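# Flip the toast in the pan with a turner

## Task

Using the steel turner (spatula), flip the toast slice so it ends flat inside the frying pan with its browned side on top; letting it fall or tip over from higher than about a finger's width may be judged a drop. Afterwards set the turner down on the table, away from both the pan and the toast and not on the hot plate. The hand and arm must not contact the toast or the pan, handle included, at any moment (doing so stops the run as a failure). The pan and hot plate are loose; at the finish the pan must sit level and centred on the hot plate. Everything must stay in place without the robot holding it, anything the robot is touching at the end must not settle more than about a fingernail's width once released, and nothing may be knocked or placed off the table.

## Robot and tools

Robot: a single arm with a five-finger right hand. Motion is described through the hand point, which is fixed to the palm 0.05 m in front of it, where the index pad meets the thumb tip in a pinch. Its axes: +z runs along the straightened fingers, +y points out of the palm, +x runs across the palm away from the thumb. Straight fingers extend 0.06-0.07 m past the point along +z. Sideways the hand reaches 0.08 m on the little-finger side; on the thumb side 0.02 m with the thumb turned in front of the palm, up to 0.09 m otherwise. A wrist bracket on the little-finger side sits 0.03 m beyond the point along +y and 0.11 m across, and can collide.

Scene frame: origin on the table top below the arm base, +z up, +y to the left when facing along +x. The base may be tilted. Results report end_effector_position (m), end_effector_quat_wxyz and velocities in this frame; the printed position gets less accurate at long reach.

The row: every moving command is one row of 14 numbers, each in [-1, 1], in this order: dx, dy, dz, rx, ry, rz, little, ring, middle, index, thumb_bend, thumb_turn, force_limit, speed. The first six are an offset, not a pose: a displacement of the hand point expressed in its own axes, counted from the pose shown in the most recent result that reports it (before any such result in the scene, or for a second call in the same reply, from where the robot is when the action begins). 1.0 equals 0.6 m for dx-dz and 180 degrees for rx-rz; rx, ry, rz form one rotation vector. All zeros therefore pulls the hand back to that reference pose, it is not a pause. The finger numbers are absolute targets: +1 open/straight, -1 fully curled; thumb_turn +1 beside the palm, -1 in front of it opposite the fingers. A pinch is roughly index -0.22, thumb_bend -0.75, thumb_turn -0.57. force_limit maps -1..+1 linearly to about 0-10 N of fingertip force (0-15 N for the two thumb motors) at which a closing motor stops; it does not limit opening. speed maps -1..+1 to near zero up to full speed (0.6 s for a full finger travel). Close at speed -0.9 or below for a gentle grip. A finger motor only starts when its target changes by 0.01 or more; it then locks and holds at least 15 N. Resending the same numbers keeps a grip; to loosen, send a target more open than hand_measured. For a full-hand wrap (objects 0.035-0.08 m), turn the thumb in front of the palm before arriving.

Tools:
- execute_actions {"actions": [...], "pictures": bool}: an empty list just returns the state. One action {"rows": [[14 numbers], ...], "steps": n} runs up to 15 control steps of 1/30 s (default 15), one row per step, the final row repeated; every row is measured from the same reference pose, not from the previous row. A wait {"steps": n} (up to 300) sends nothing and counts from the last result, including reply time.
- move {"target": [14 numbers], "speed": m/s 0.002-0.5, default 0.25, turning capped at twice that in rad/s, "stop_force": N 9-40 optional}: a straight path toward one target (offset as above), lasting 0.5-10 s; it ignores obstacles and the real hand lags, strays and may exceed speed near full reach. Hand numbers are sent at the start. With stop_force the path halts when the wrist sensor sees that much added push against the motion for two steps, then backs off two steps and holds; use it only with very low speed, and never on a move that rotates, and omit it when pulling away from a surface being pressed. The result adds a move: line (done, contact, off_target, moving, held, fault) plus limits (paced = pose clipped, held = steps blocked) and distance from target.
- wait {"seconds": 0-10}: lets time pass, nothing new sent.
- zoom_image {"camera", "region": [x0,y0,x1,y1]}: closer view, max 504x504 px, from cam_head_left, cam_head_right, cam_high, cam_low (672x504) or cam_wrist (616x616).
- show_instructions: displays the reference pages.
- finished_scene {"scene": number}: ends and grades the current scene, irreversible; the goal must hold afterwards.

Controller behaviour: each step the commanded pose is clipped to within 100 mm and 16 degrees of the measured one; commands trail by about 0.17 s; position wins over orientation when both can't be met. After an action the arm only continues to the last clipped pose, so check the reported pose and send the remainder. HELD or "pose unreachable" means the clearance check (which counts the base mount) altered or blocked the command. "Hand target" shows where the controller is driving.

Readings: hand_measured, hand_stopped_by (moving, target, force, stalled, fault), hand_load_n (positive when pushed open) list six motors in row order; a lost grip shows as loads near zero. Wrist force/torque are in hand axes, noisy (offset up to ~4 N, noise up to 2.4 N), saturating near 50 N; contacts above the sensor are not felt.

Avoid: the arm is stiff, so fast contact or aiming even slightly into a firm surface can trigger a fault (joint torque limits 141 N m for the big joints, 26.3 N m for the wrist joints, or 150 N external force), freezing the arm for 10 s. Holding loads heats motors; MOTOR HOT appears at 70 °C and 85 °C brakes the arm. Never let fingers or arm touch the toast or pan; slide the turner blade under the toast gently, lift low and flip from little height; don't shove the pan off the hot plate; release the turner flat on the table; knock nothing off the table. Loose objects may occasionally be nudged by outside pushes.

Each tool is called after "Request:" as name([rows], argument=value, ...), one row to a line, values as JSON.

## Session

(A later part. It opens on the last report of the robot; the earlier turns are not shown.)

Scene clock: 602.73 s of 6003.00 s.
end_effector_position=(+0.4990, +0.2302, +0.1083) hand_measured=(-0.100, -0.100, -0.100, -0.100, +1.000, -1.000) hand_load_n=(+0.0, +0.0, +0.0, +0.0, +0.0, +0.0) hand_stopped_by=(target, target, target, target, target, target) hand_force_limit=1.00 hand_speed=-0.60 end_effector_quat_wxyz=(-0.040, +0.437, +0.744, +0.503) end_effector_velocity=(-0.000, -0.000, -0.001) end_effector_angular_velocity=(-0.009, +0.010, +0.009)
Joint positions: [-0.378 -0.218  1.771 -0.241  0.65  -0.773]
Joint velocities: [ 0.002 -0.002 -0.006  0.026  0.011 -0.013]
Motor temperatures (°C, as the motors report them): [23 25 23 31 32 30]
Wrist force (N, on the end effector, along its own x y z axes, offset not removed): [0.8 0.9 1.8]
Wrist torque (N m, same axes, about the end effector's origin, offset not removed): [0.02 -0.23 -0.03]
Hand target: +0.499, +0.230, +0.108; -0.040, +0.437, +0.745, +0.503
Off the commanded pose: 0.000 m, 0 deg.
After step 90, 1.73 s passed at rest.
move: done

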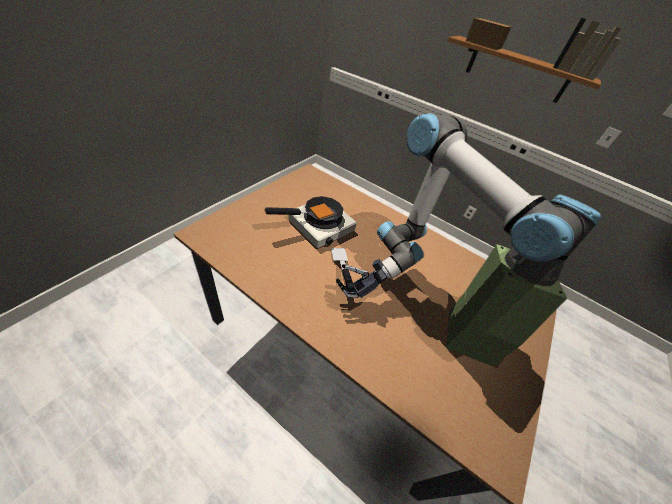

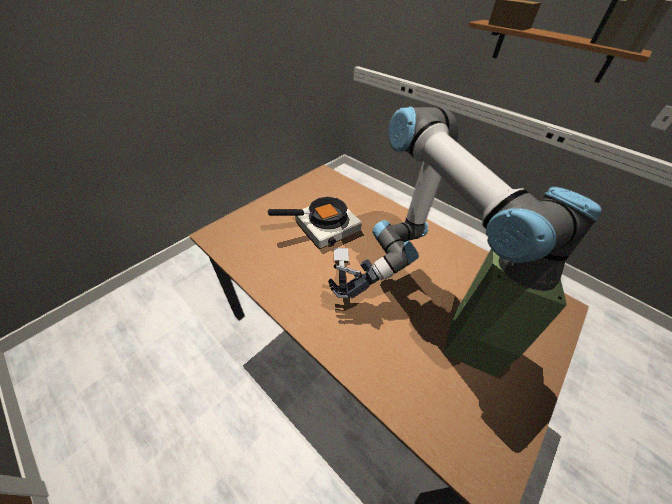

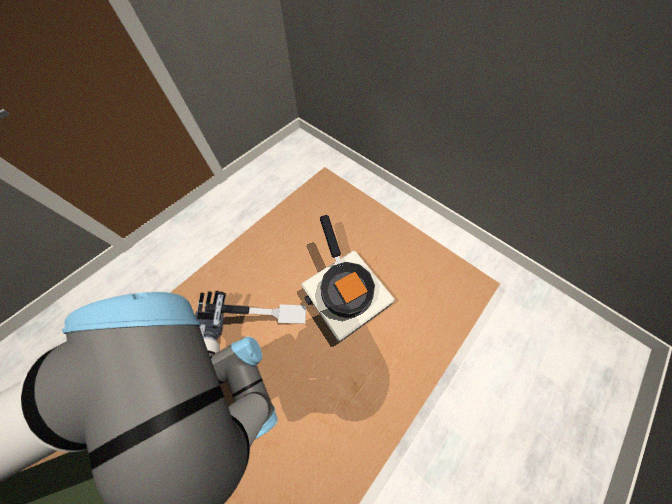

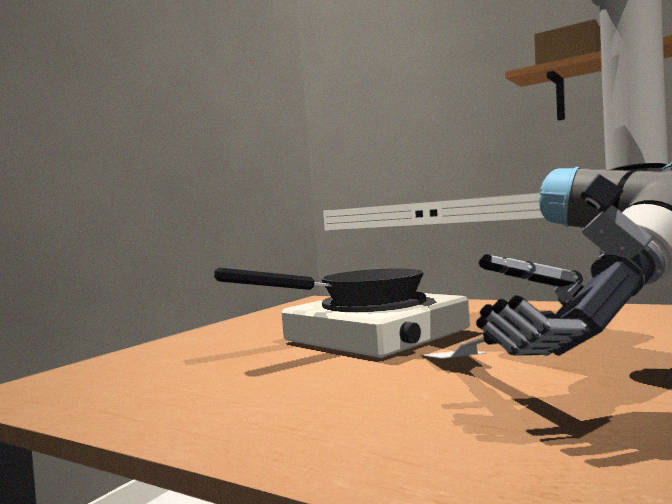

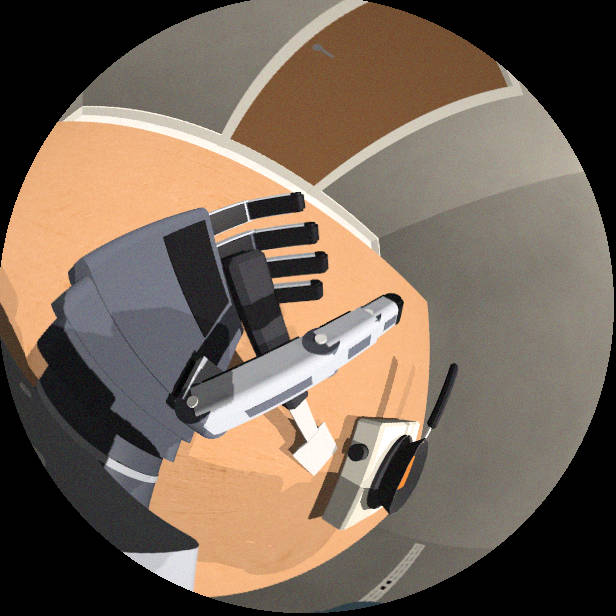

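Request:
move(target=[0,0,0,0,-0.0478,-0.0683,-0.1,-0.1,-0.1,-0.1,1,-1,1,-0.6], speed=0.06)

Request:
move(target=[0,0,0,0,0,0,-0.1,-0.1,-1,-1,1,-1,0,-0.8], speed=0.06)

Scene clock: 610.50 s of 6003.00 s.
end_effector_position=(+0.4990, +0.2302, +0.1083) hand_measured=(-0.100, -0.100, -0.100, -0.100, +1.000, -1.000) hand_load_n=(+0.0, +0.0, +0.0, +0.0, +0.0, +0.0) hand_stopped_by=(target, target, target, target, target, target) hand_force_limit=1.00 hand_speed=-0.60 end_effector_quat_wxyz=(+0.069, +0.391, +0.787, +0.471) end_effector_velocity=(-0.000, +0.001, +0.000) end_effector_angular_velocity=(-0.009, -0.010, -0.000)
Joint positions: [-0.342 -0.259  1.865 -0.497  0.768 -0.81 ]
Joint velocities: [ 0.003 -0.001  0.006 -0.016  0.006 -0.001]
Motor temperatures (°C, as the motors report them): [23 25 23 31 32 30]
Wrist force (N, on the end effector, along its own x y z axes, offset not removed): [-0.1 1.1 2.3]
Wrist torque (N m, same axes, about the end effector's origin, offset not removed): [0.11 0.12 0.10]
Hand target: +0.499, +0.230, +0.108; +0.070, +0.391, +0.788, +0.471
Off the commanded pose: 0.000 m, 0 deg.
After step 90, 2.27 s passed at rest.
move: done

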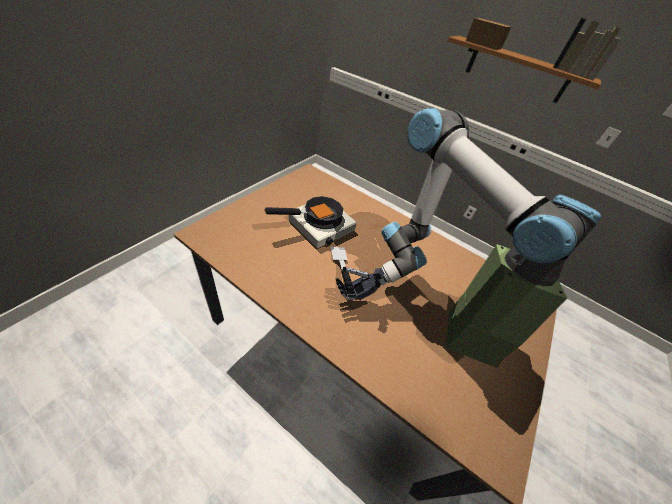

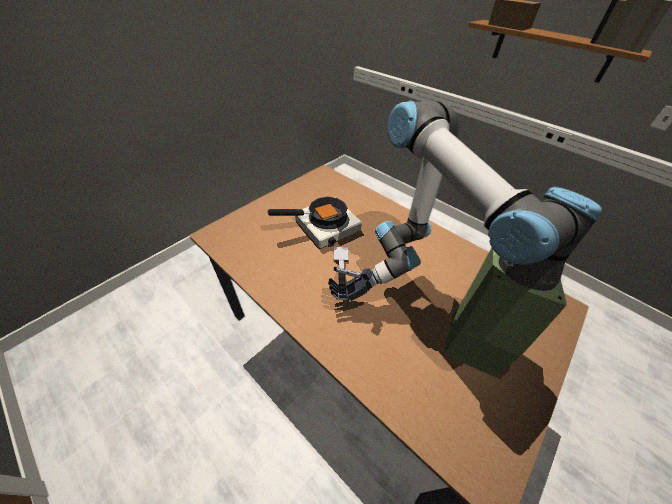

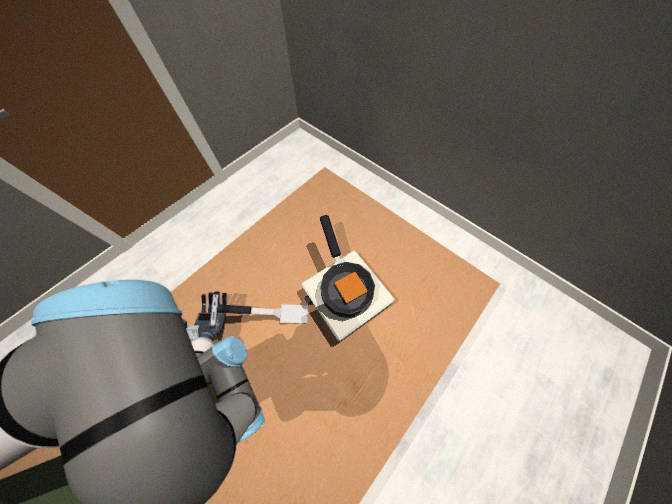

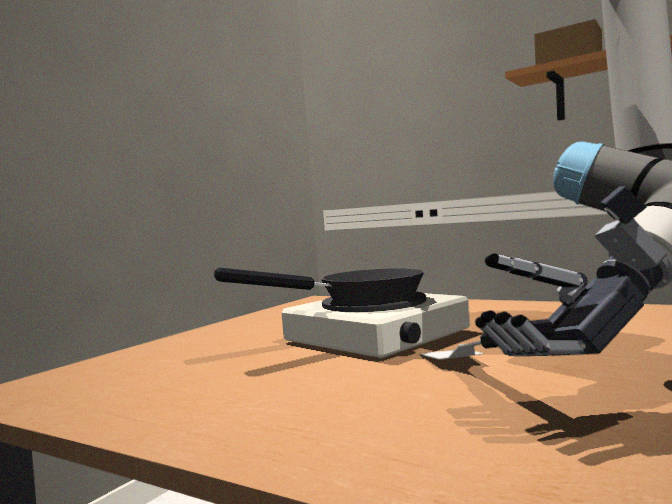

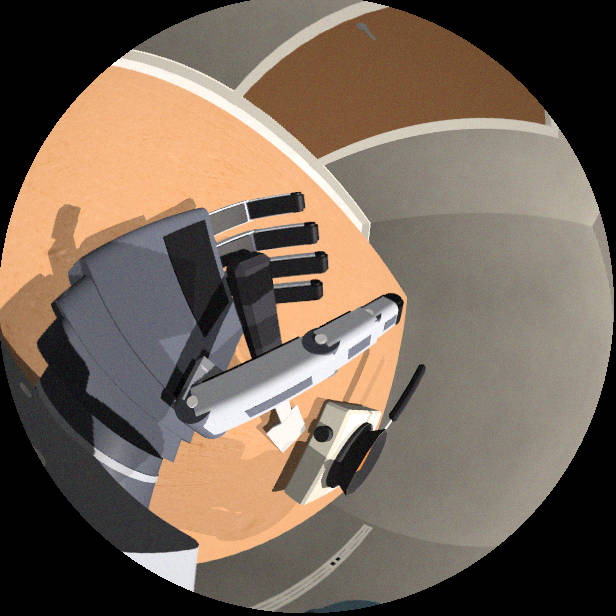

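Scene clock: 613.23 s of 6003.00 s.
end_effector_position=(+0.4990, +0.2302, +0.1083) hand_measured=(-0.100, -0.100, -0.918, -0.830, +1.000, -1.000) hand_load_n=(+0.0, +0.0, +7.0, +0.5, +0.0, +0.0) hand_stopped_by=(target, target, force, force, target, target) hand_force_limit=0.00 hand_speed=-0.80 end_effector_quat_wxyz=(+0.069, +0.391, +0.787, +0.471) end_effector_velocity=(+0.000, +0.000, -0.000) end_effector_angular_velocity=(-0.001, -0.001, +0.000)
Joint positions: [-0.342 -0.259  1.865 -0.497  0.768 -0.81 ]
Joint velocities: [ 0.    -0.    -0.     0.     0.001 -0.001]
Motor temperatures (°C, as the motors report them): [23 25 23 31 32 30]
Wrist force (N, on the end effector, along its own x y z axes, offset not removed): [-0.9 0.5 4.9]
Wrist torque (N m, same axes, about the end effector's origin, offset not removed): [0.06 0.10 -0.13]
Hand target: +0.499, +0.230, +0.108; +0.069, +0.391, +0.787, +0.471
Off the commanded pose: 0.000 m, 0 deg.
move: done

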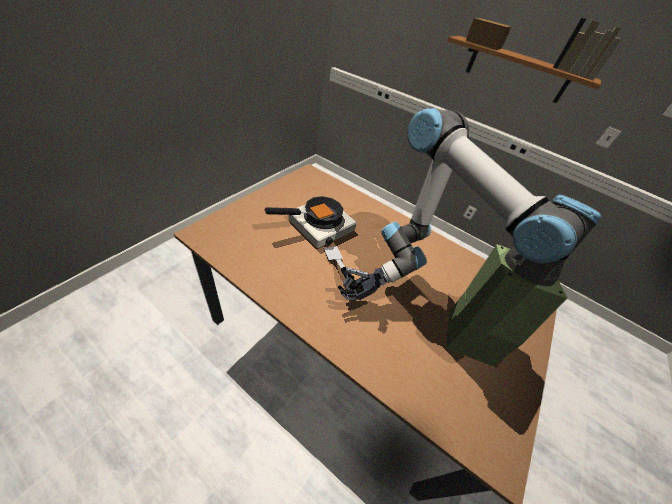

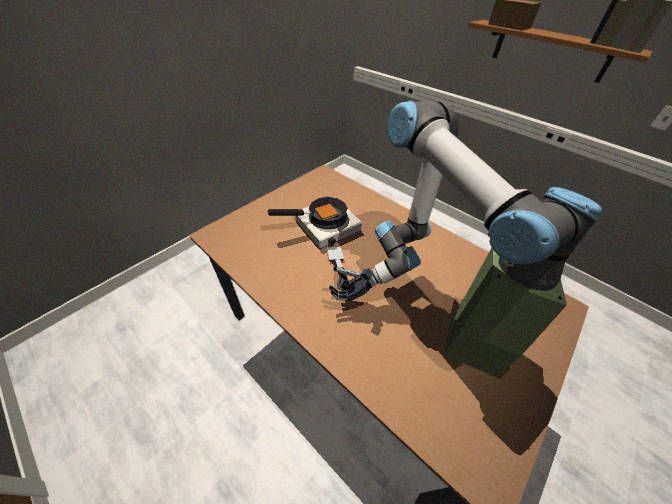

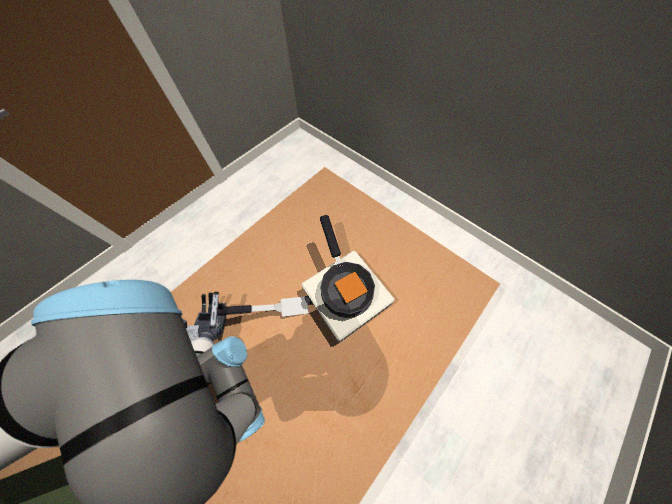

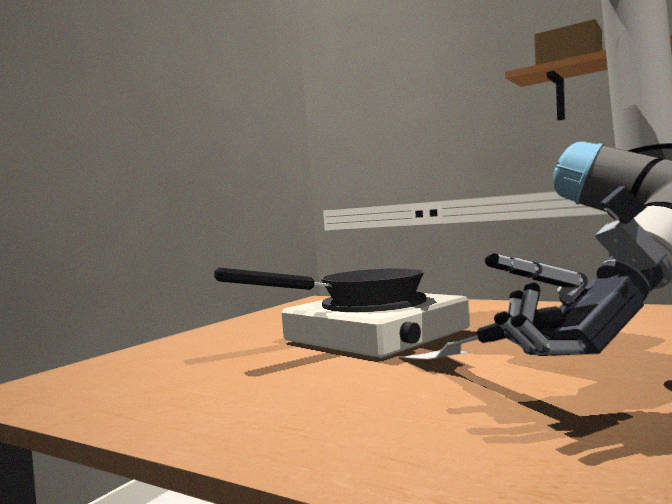

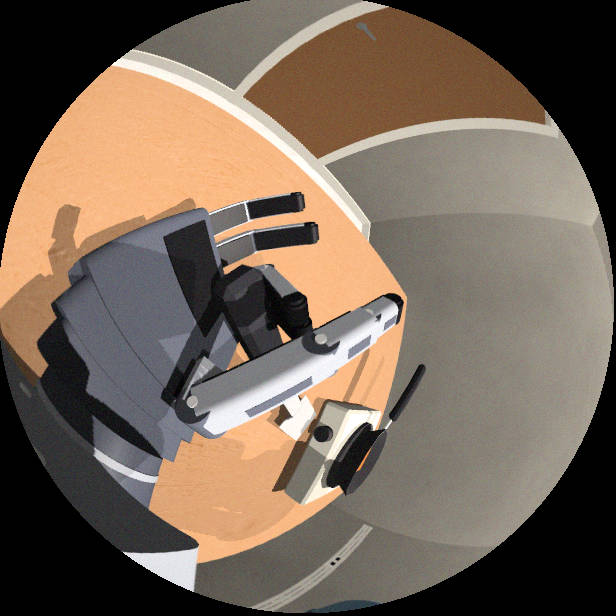

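Request:
move(target=[0.091,-0.047,-0.0245,0,0,0,-0.1,-0.1,-1,-1,1,-1,0,-0.8], speed=0.025)

Request:
move(target=[0,0,0,0,0,0,-0.3,-0.3,-0.3,-0.3,1,-1,0,-0.75], speed=0.06)

Scene clock: 621.07 s of 6003.00 s.
end_effector_position=(+0.4393, +0.2502, +0.1080) hand_measured=(-0.100, -0.100, -0.918, -0.830, +1.000, -1.000) hand_load_n=(+0.0, +0.0, +7.0, +0.5, +0.0, +0.0) hand_stopped_by=(target, target, force, force, target, target) hand_force_limit=0.00 hand_speed=-0.80 end_effector_quat_wxyz=(+0.069, +0.391, +0.787, +0.471) end_effector_velocity=(-0.002, +0.001, +0.000) end_effector_angular_velocity=(+0.002, -0.001, -0.000)
Joint positions: [-0.336 -0.226  2.001 -0.67   0.771 -0.803]
Joint velocities: [ 0.     0.002  0.005 -0.008 -0.002  0.001]
Motor temperatures (°C, as the motors report them): [23 25 23 31 32 30]
Wrist force (N, on the end effector, along its own x y z axes, offset not removed): [-1.5 -3.6 4.7]
Wrist torque (N m, same axes, about the end effector's origin, offset not removed): [-0.79 0.22 -0.23]
Hand target: +0.439, +0.250, +0.108; +0.069, +0.391, +0.787, +0.471
Off the commanded pose: 0.000 m, 0 deg.
After step 90, 1.97 s passed at rest.
move: done

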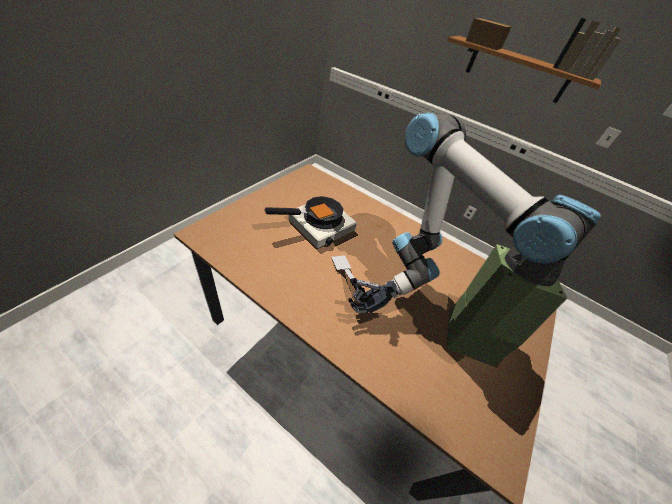

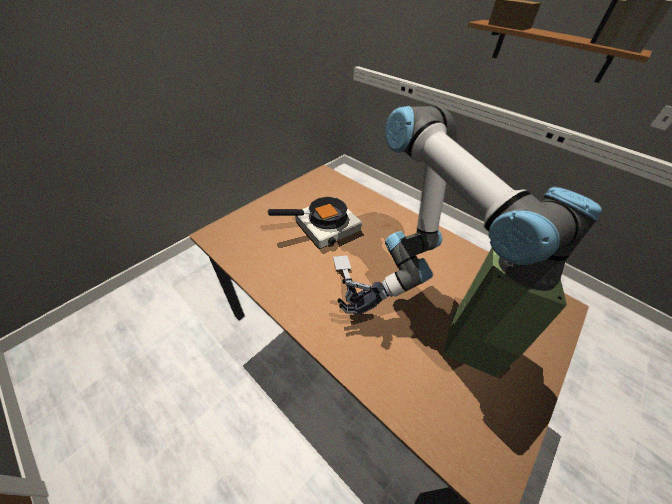

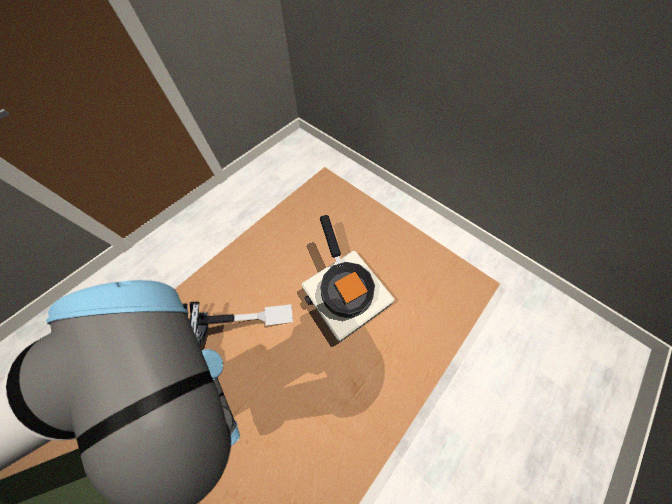

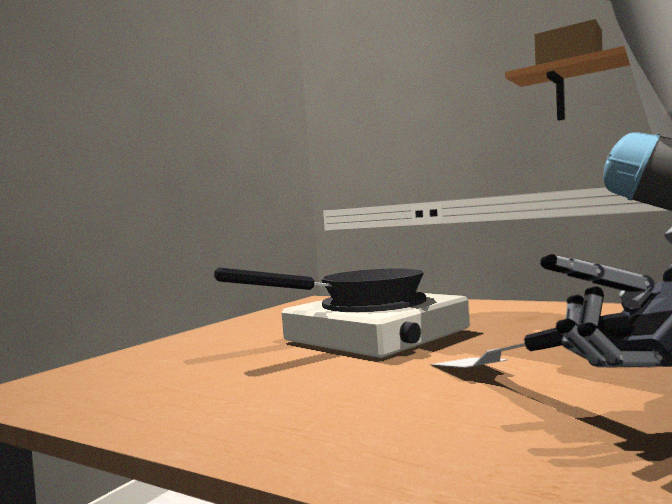

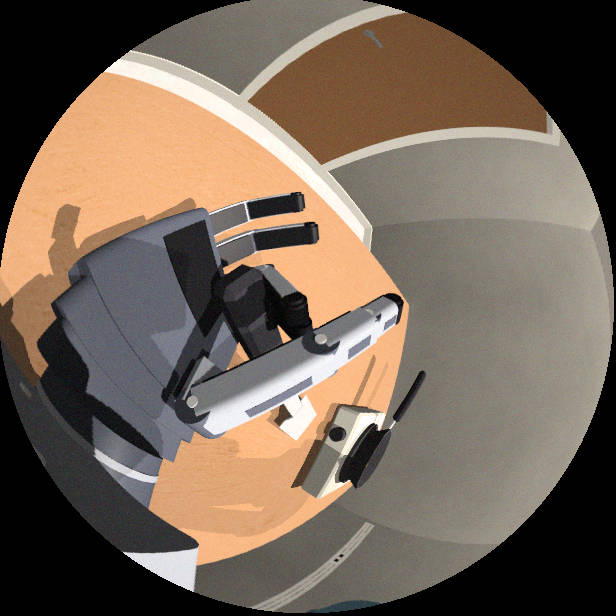

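Scene clock: 622.83 s of 6003.00 s.
end_effector_position=(+0.4393, +0.2502, +0.1080) hand_measured=(-0.300, -0.300, -0.300, -0.300, +1.000, -1.000) hand_load_n=(+0.0, +0.0, +0.0, +0.0, +0.0, +0.0) hand_stopped_by=(target, target, target, target, target, target) hand_force_limit=0.00 hand_speed=-0.75 end_effector_quat_wxyz=(+0.069, +0.391, +0.787, +0.471) end_effector_velocity=(+0.000, +0.000, +0.000) end_effector_angular_velocity=(+0.000, -0.001, +0.001)
Joint positions: [-0.336 -0.226  2.001 -0.67   0.771 -0.803]
Joint velocities: [-0.    -0.    -0.     0.    -0.001 -0.001]
Motor temperatures (°C, as the motors report them): [23 25 23 31 32 30]
Wrist force (N, on the end effector, along its own x y z axes, offset not removed): [0.8 -0.4 3.4]
Wrist torque (N m, same axes, about the end effector's origin, offset not removed): [-0.16 -0.21 0.02]
Hand target: +0.439, +0.250, +0.108; +0.069, +0.391, +0.787, +0.471
Off the commanded pose: 0.000 m, 0 deg.
move: done

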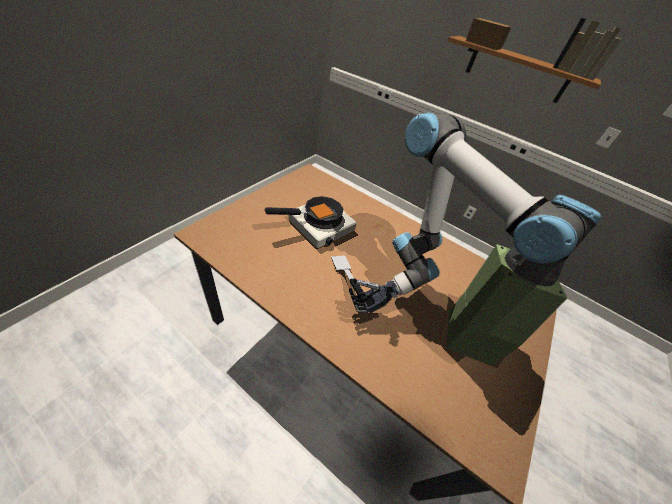

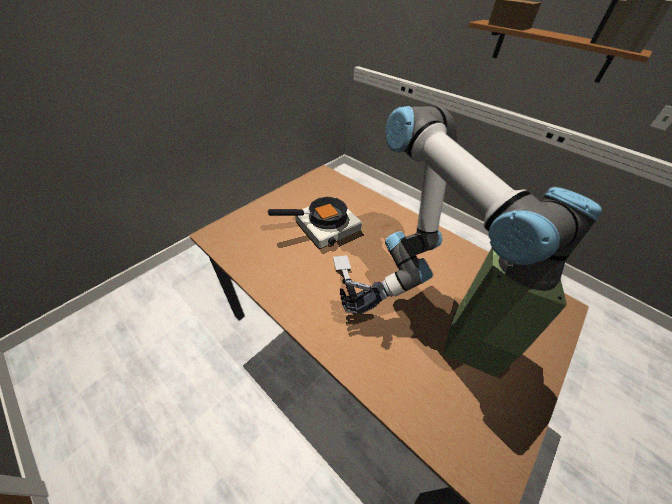

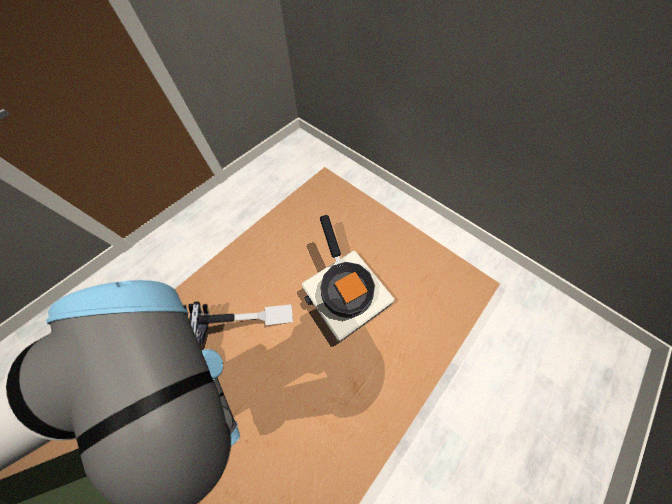

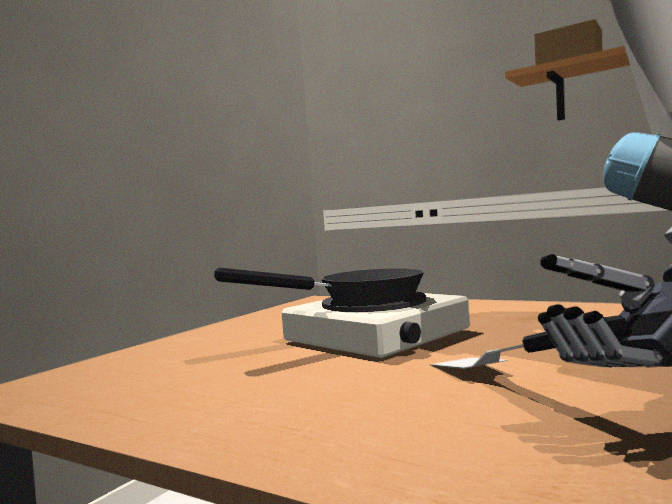

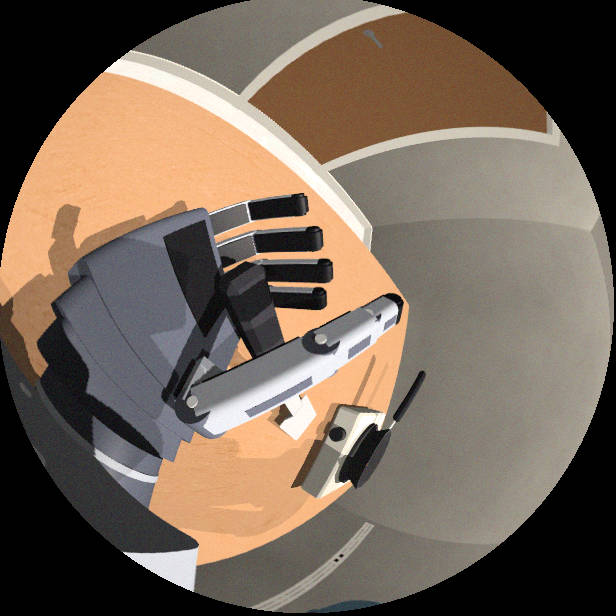

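Request:
move(target=[-0.0095,-0.067,0.0437,0.3056,0,0,-0.3,-0.3,-0.3,-0.3,1,-1,0,-0.75], speed=0.08)

Scene clock: 635.23 s of 6003.00 s.
end_effector_position=(+0.4337, +0.2544, +0.0603) hand_measured=(-0.300, -0.300, -0.300, -0.300, +1.000, -1.000) hand_load_n=(+0.0, +0.0, +0.0, +0.0, +0.0, +0.0) hand_stopped_by=(target, target, target, target, target, target) hand_force_limit=0.00 hand_speed=-0.75 end_effector_quat_wxyz=(-0.119, +0.380, +0.916, +0.055) end_effector_velocity=(-0.000, +0.000, -0.001) end_effector_angular_velocity=(-0.010, +0.012, +0.004)
Joint positions: [ 0.049 -0.288  1.538  0.447  1.517 -0.682]
Joint velocities: [ 0.006  0.006 -0.014  0.021  0.009  0.005]
Motor temperatures (°C, as the motors report them): [23 25 23 31 32 30]
Wrist force (N, on the end effector, along its own x y z axes, offset not removed): [-2.4 0.9 0.5]
Wrist torque (N m, same axes, about the end effector's origin, offset not removed): [0.06 0.61 -0.22]
Hand target: +0.434, +0.254, +0.060; -0.119, +0.380, +0.916, +0.054
Off the commanded pose: 0.000 m, 0 deg.
After step 90, 3.07 s passed at rest.
move: done

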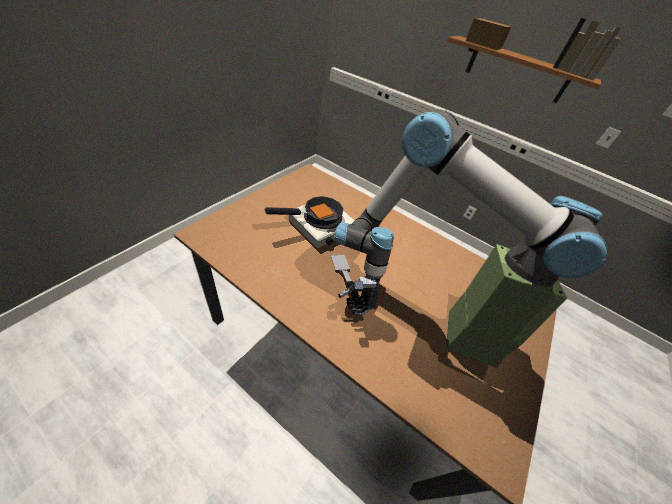

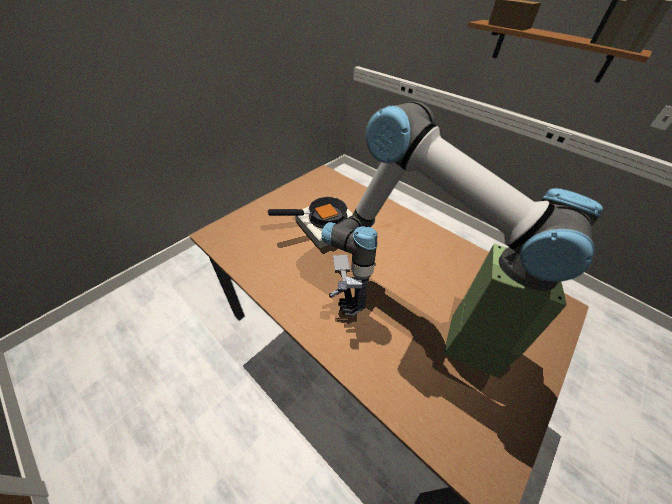

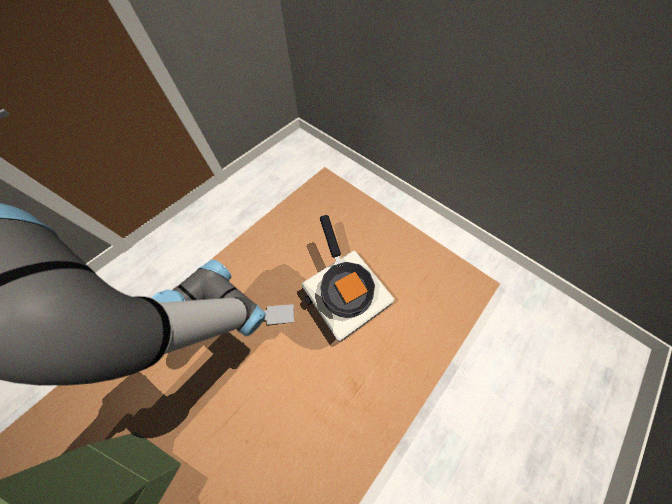

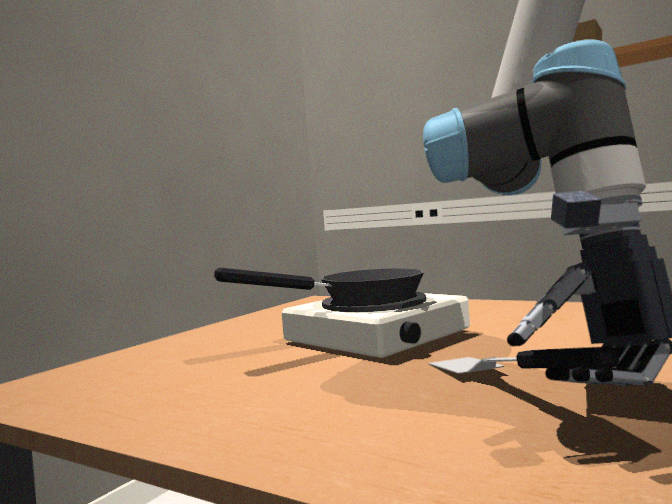

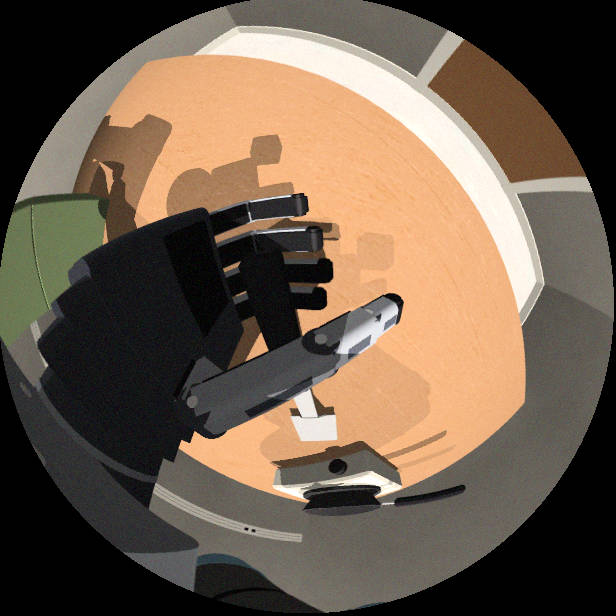

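Request:
move(target=[-0.007,0,0.0258,0,-0.072,0,0,0,0,0,1,-1,0,-0.9], speed=0.04)

Request:
zoom_image(camera="cam_low", region=[480,300,672,450])

Scene clock: 641.87 s of 6003.00 s.
end_effector_position=(+0.4338, +0.2545, +0.0443) hand_measured=(+0.000, +0.000, +0.000, +0.000, +1.000, -1.000) hand_load_n=(+0.0, +0.0, +0.0, +0.5, +0.0, +0.0) hand_stopped_by=(target, target, target, target, target, target) hand_force_limit=0.00 hand_speed=-0.90 end_effector_quat_wxyz=(-0.015, +0.383, +0.923, +0.012) end_effector_velocity=(+0.000, +0.000, -0.001) end_effector_angular_velocity=(-0.009, -0.010, +0.000)
Joint positions: [ 0.15  -0.28   1.583  0.264  1.692 -0.586]
Joint velocities: [ 0.007  0.002  0.001 -0.01   0.011  0.005]
Motor temperatures (°C, as the motors report them): [23 25 23 31 32 30]
Wrist force (N, on the end effector, along its own x y z axes, offset not removed): [-0.3 0.7 1.9]
Wrist torque (N m, same axes, about the end effector's origin, offset not removed): [0.11 0.25 0.03]
Hand target: +0.434, +0.255, +0.044; -0.015, +0.384, +0.923, +0.012
Off the commanded pose: 0.000 m, 0 deg.
After step 90, 0.53 s passed at rest.
move: done

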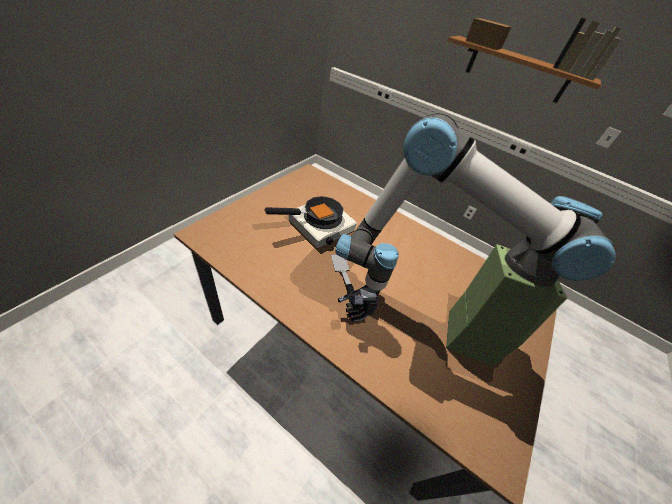

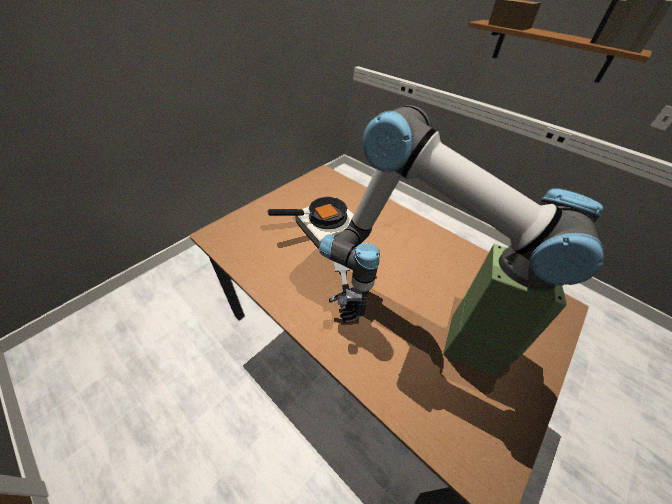

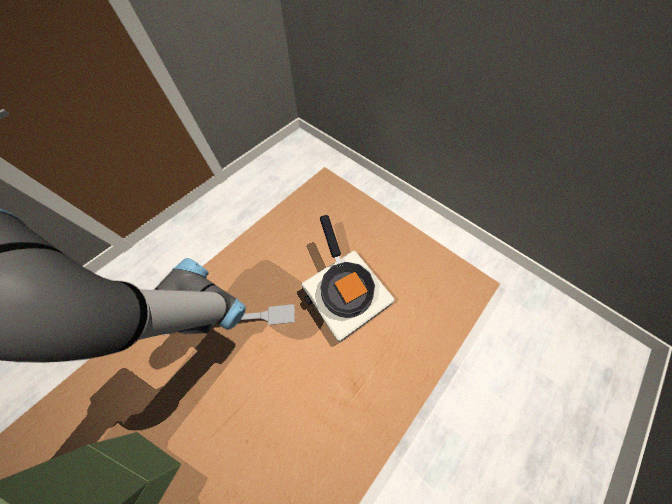

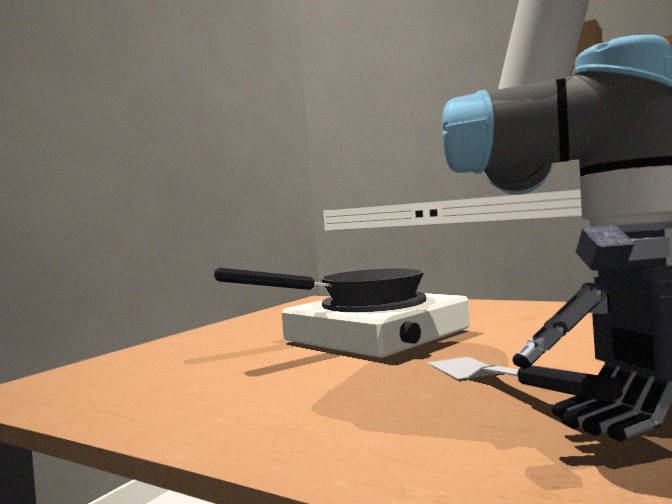

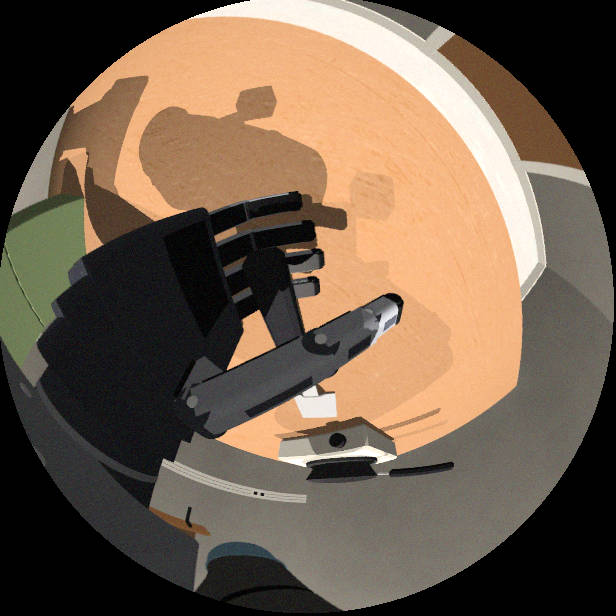

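Region (480, 300, 672, 450) of cam_low's 672x504 image, scaled by 2.625, with more detail than that image has; it fills the top 394 rows of this view, and the rest is white.

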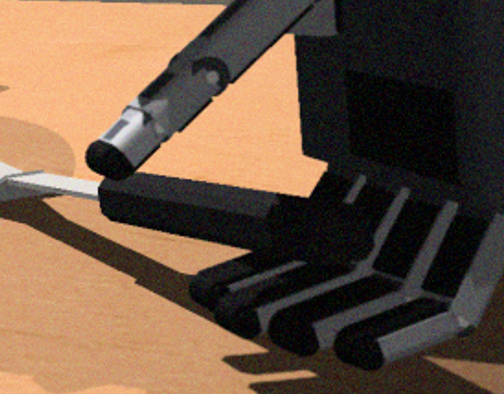

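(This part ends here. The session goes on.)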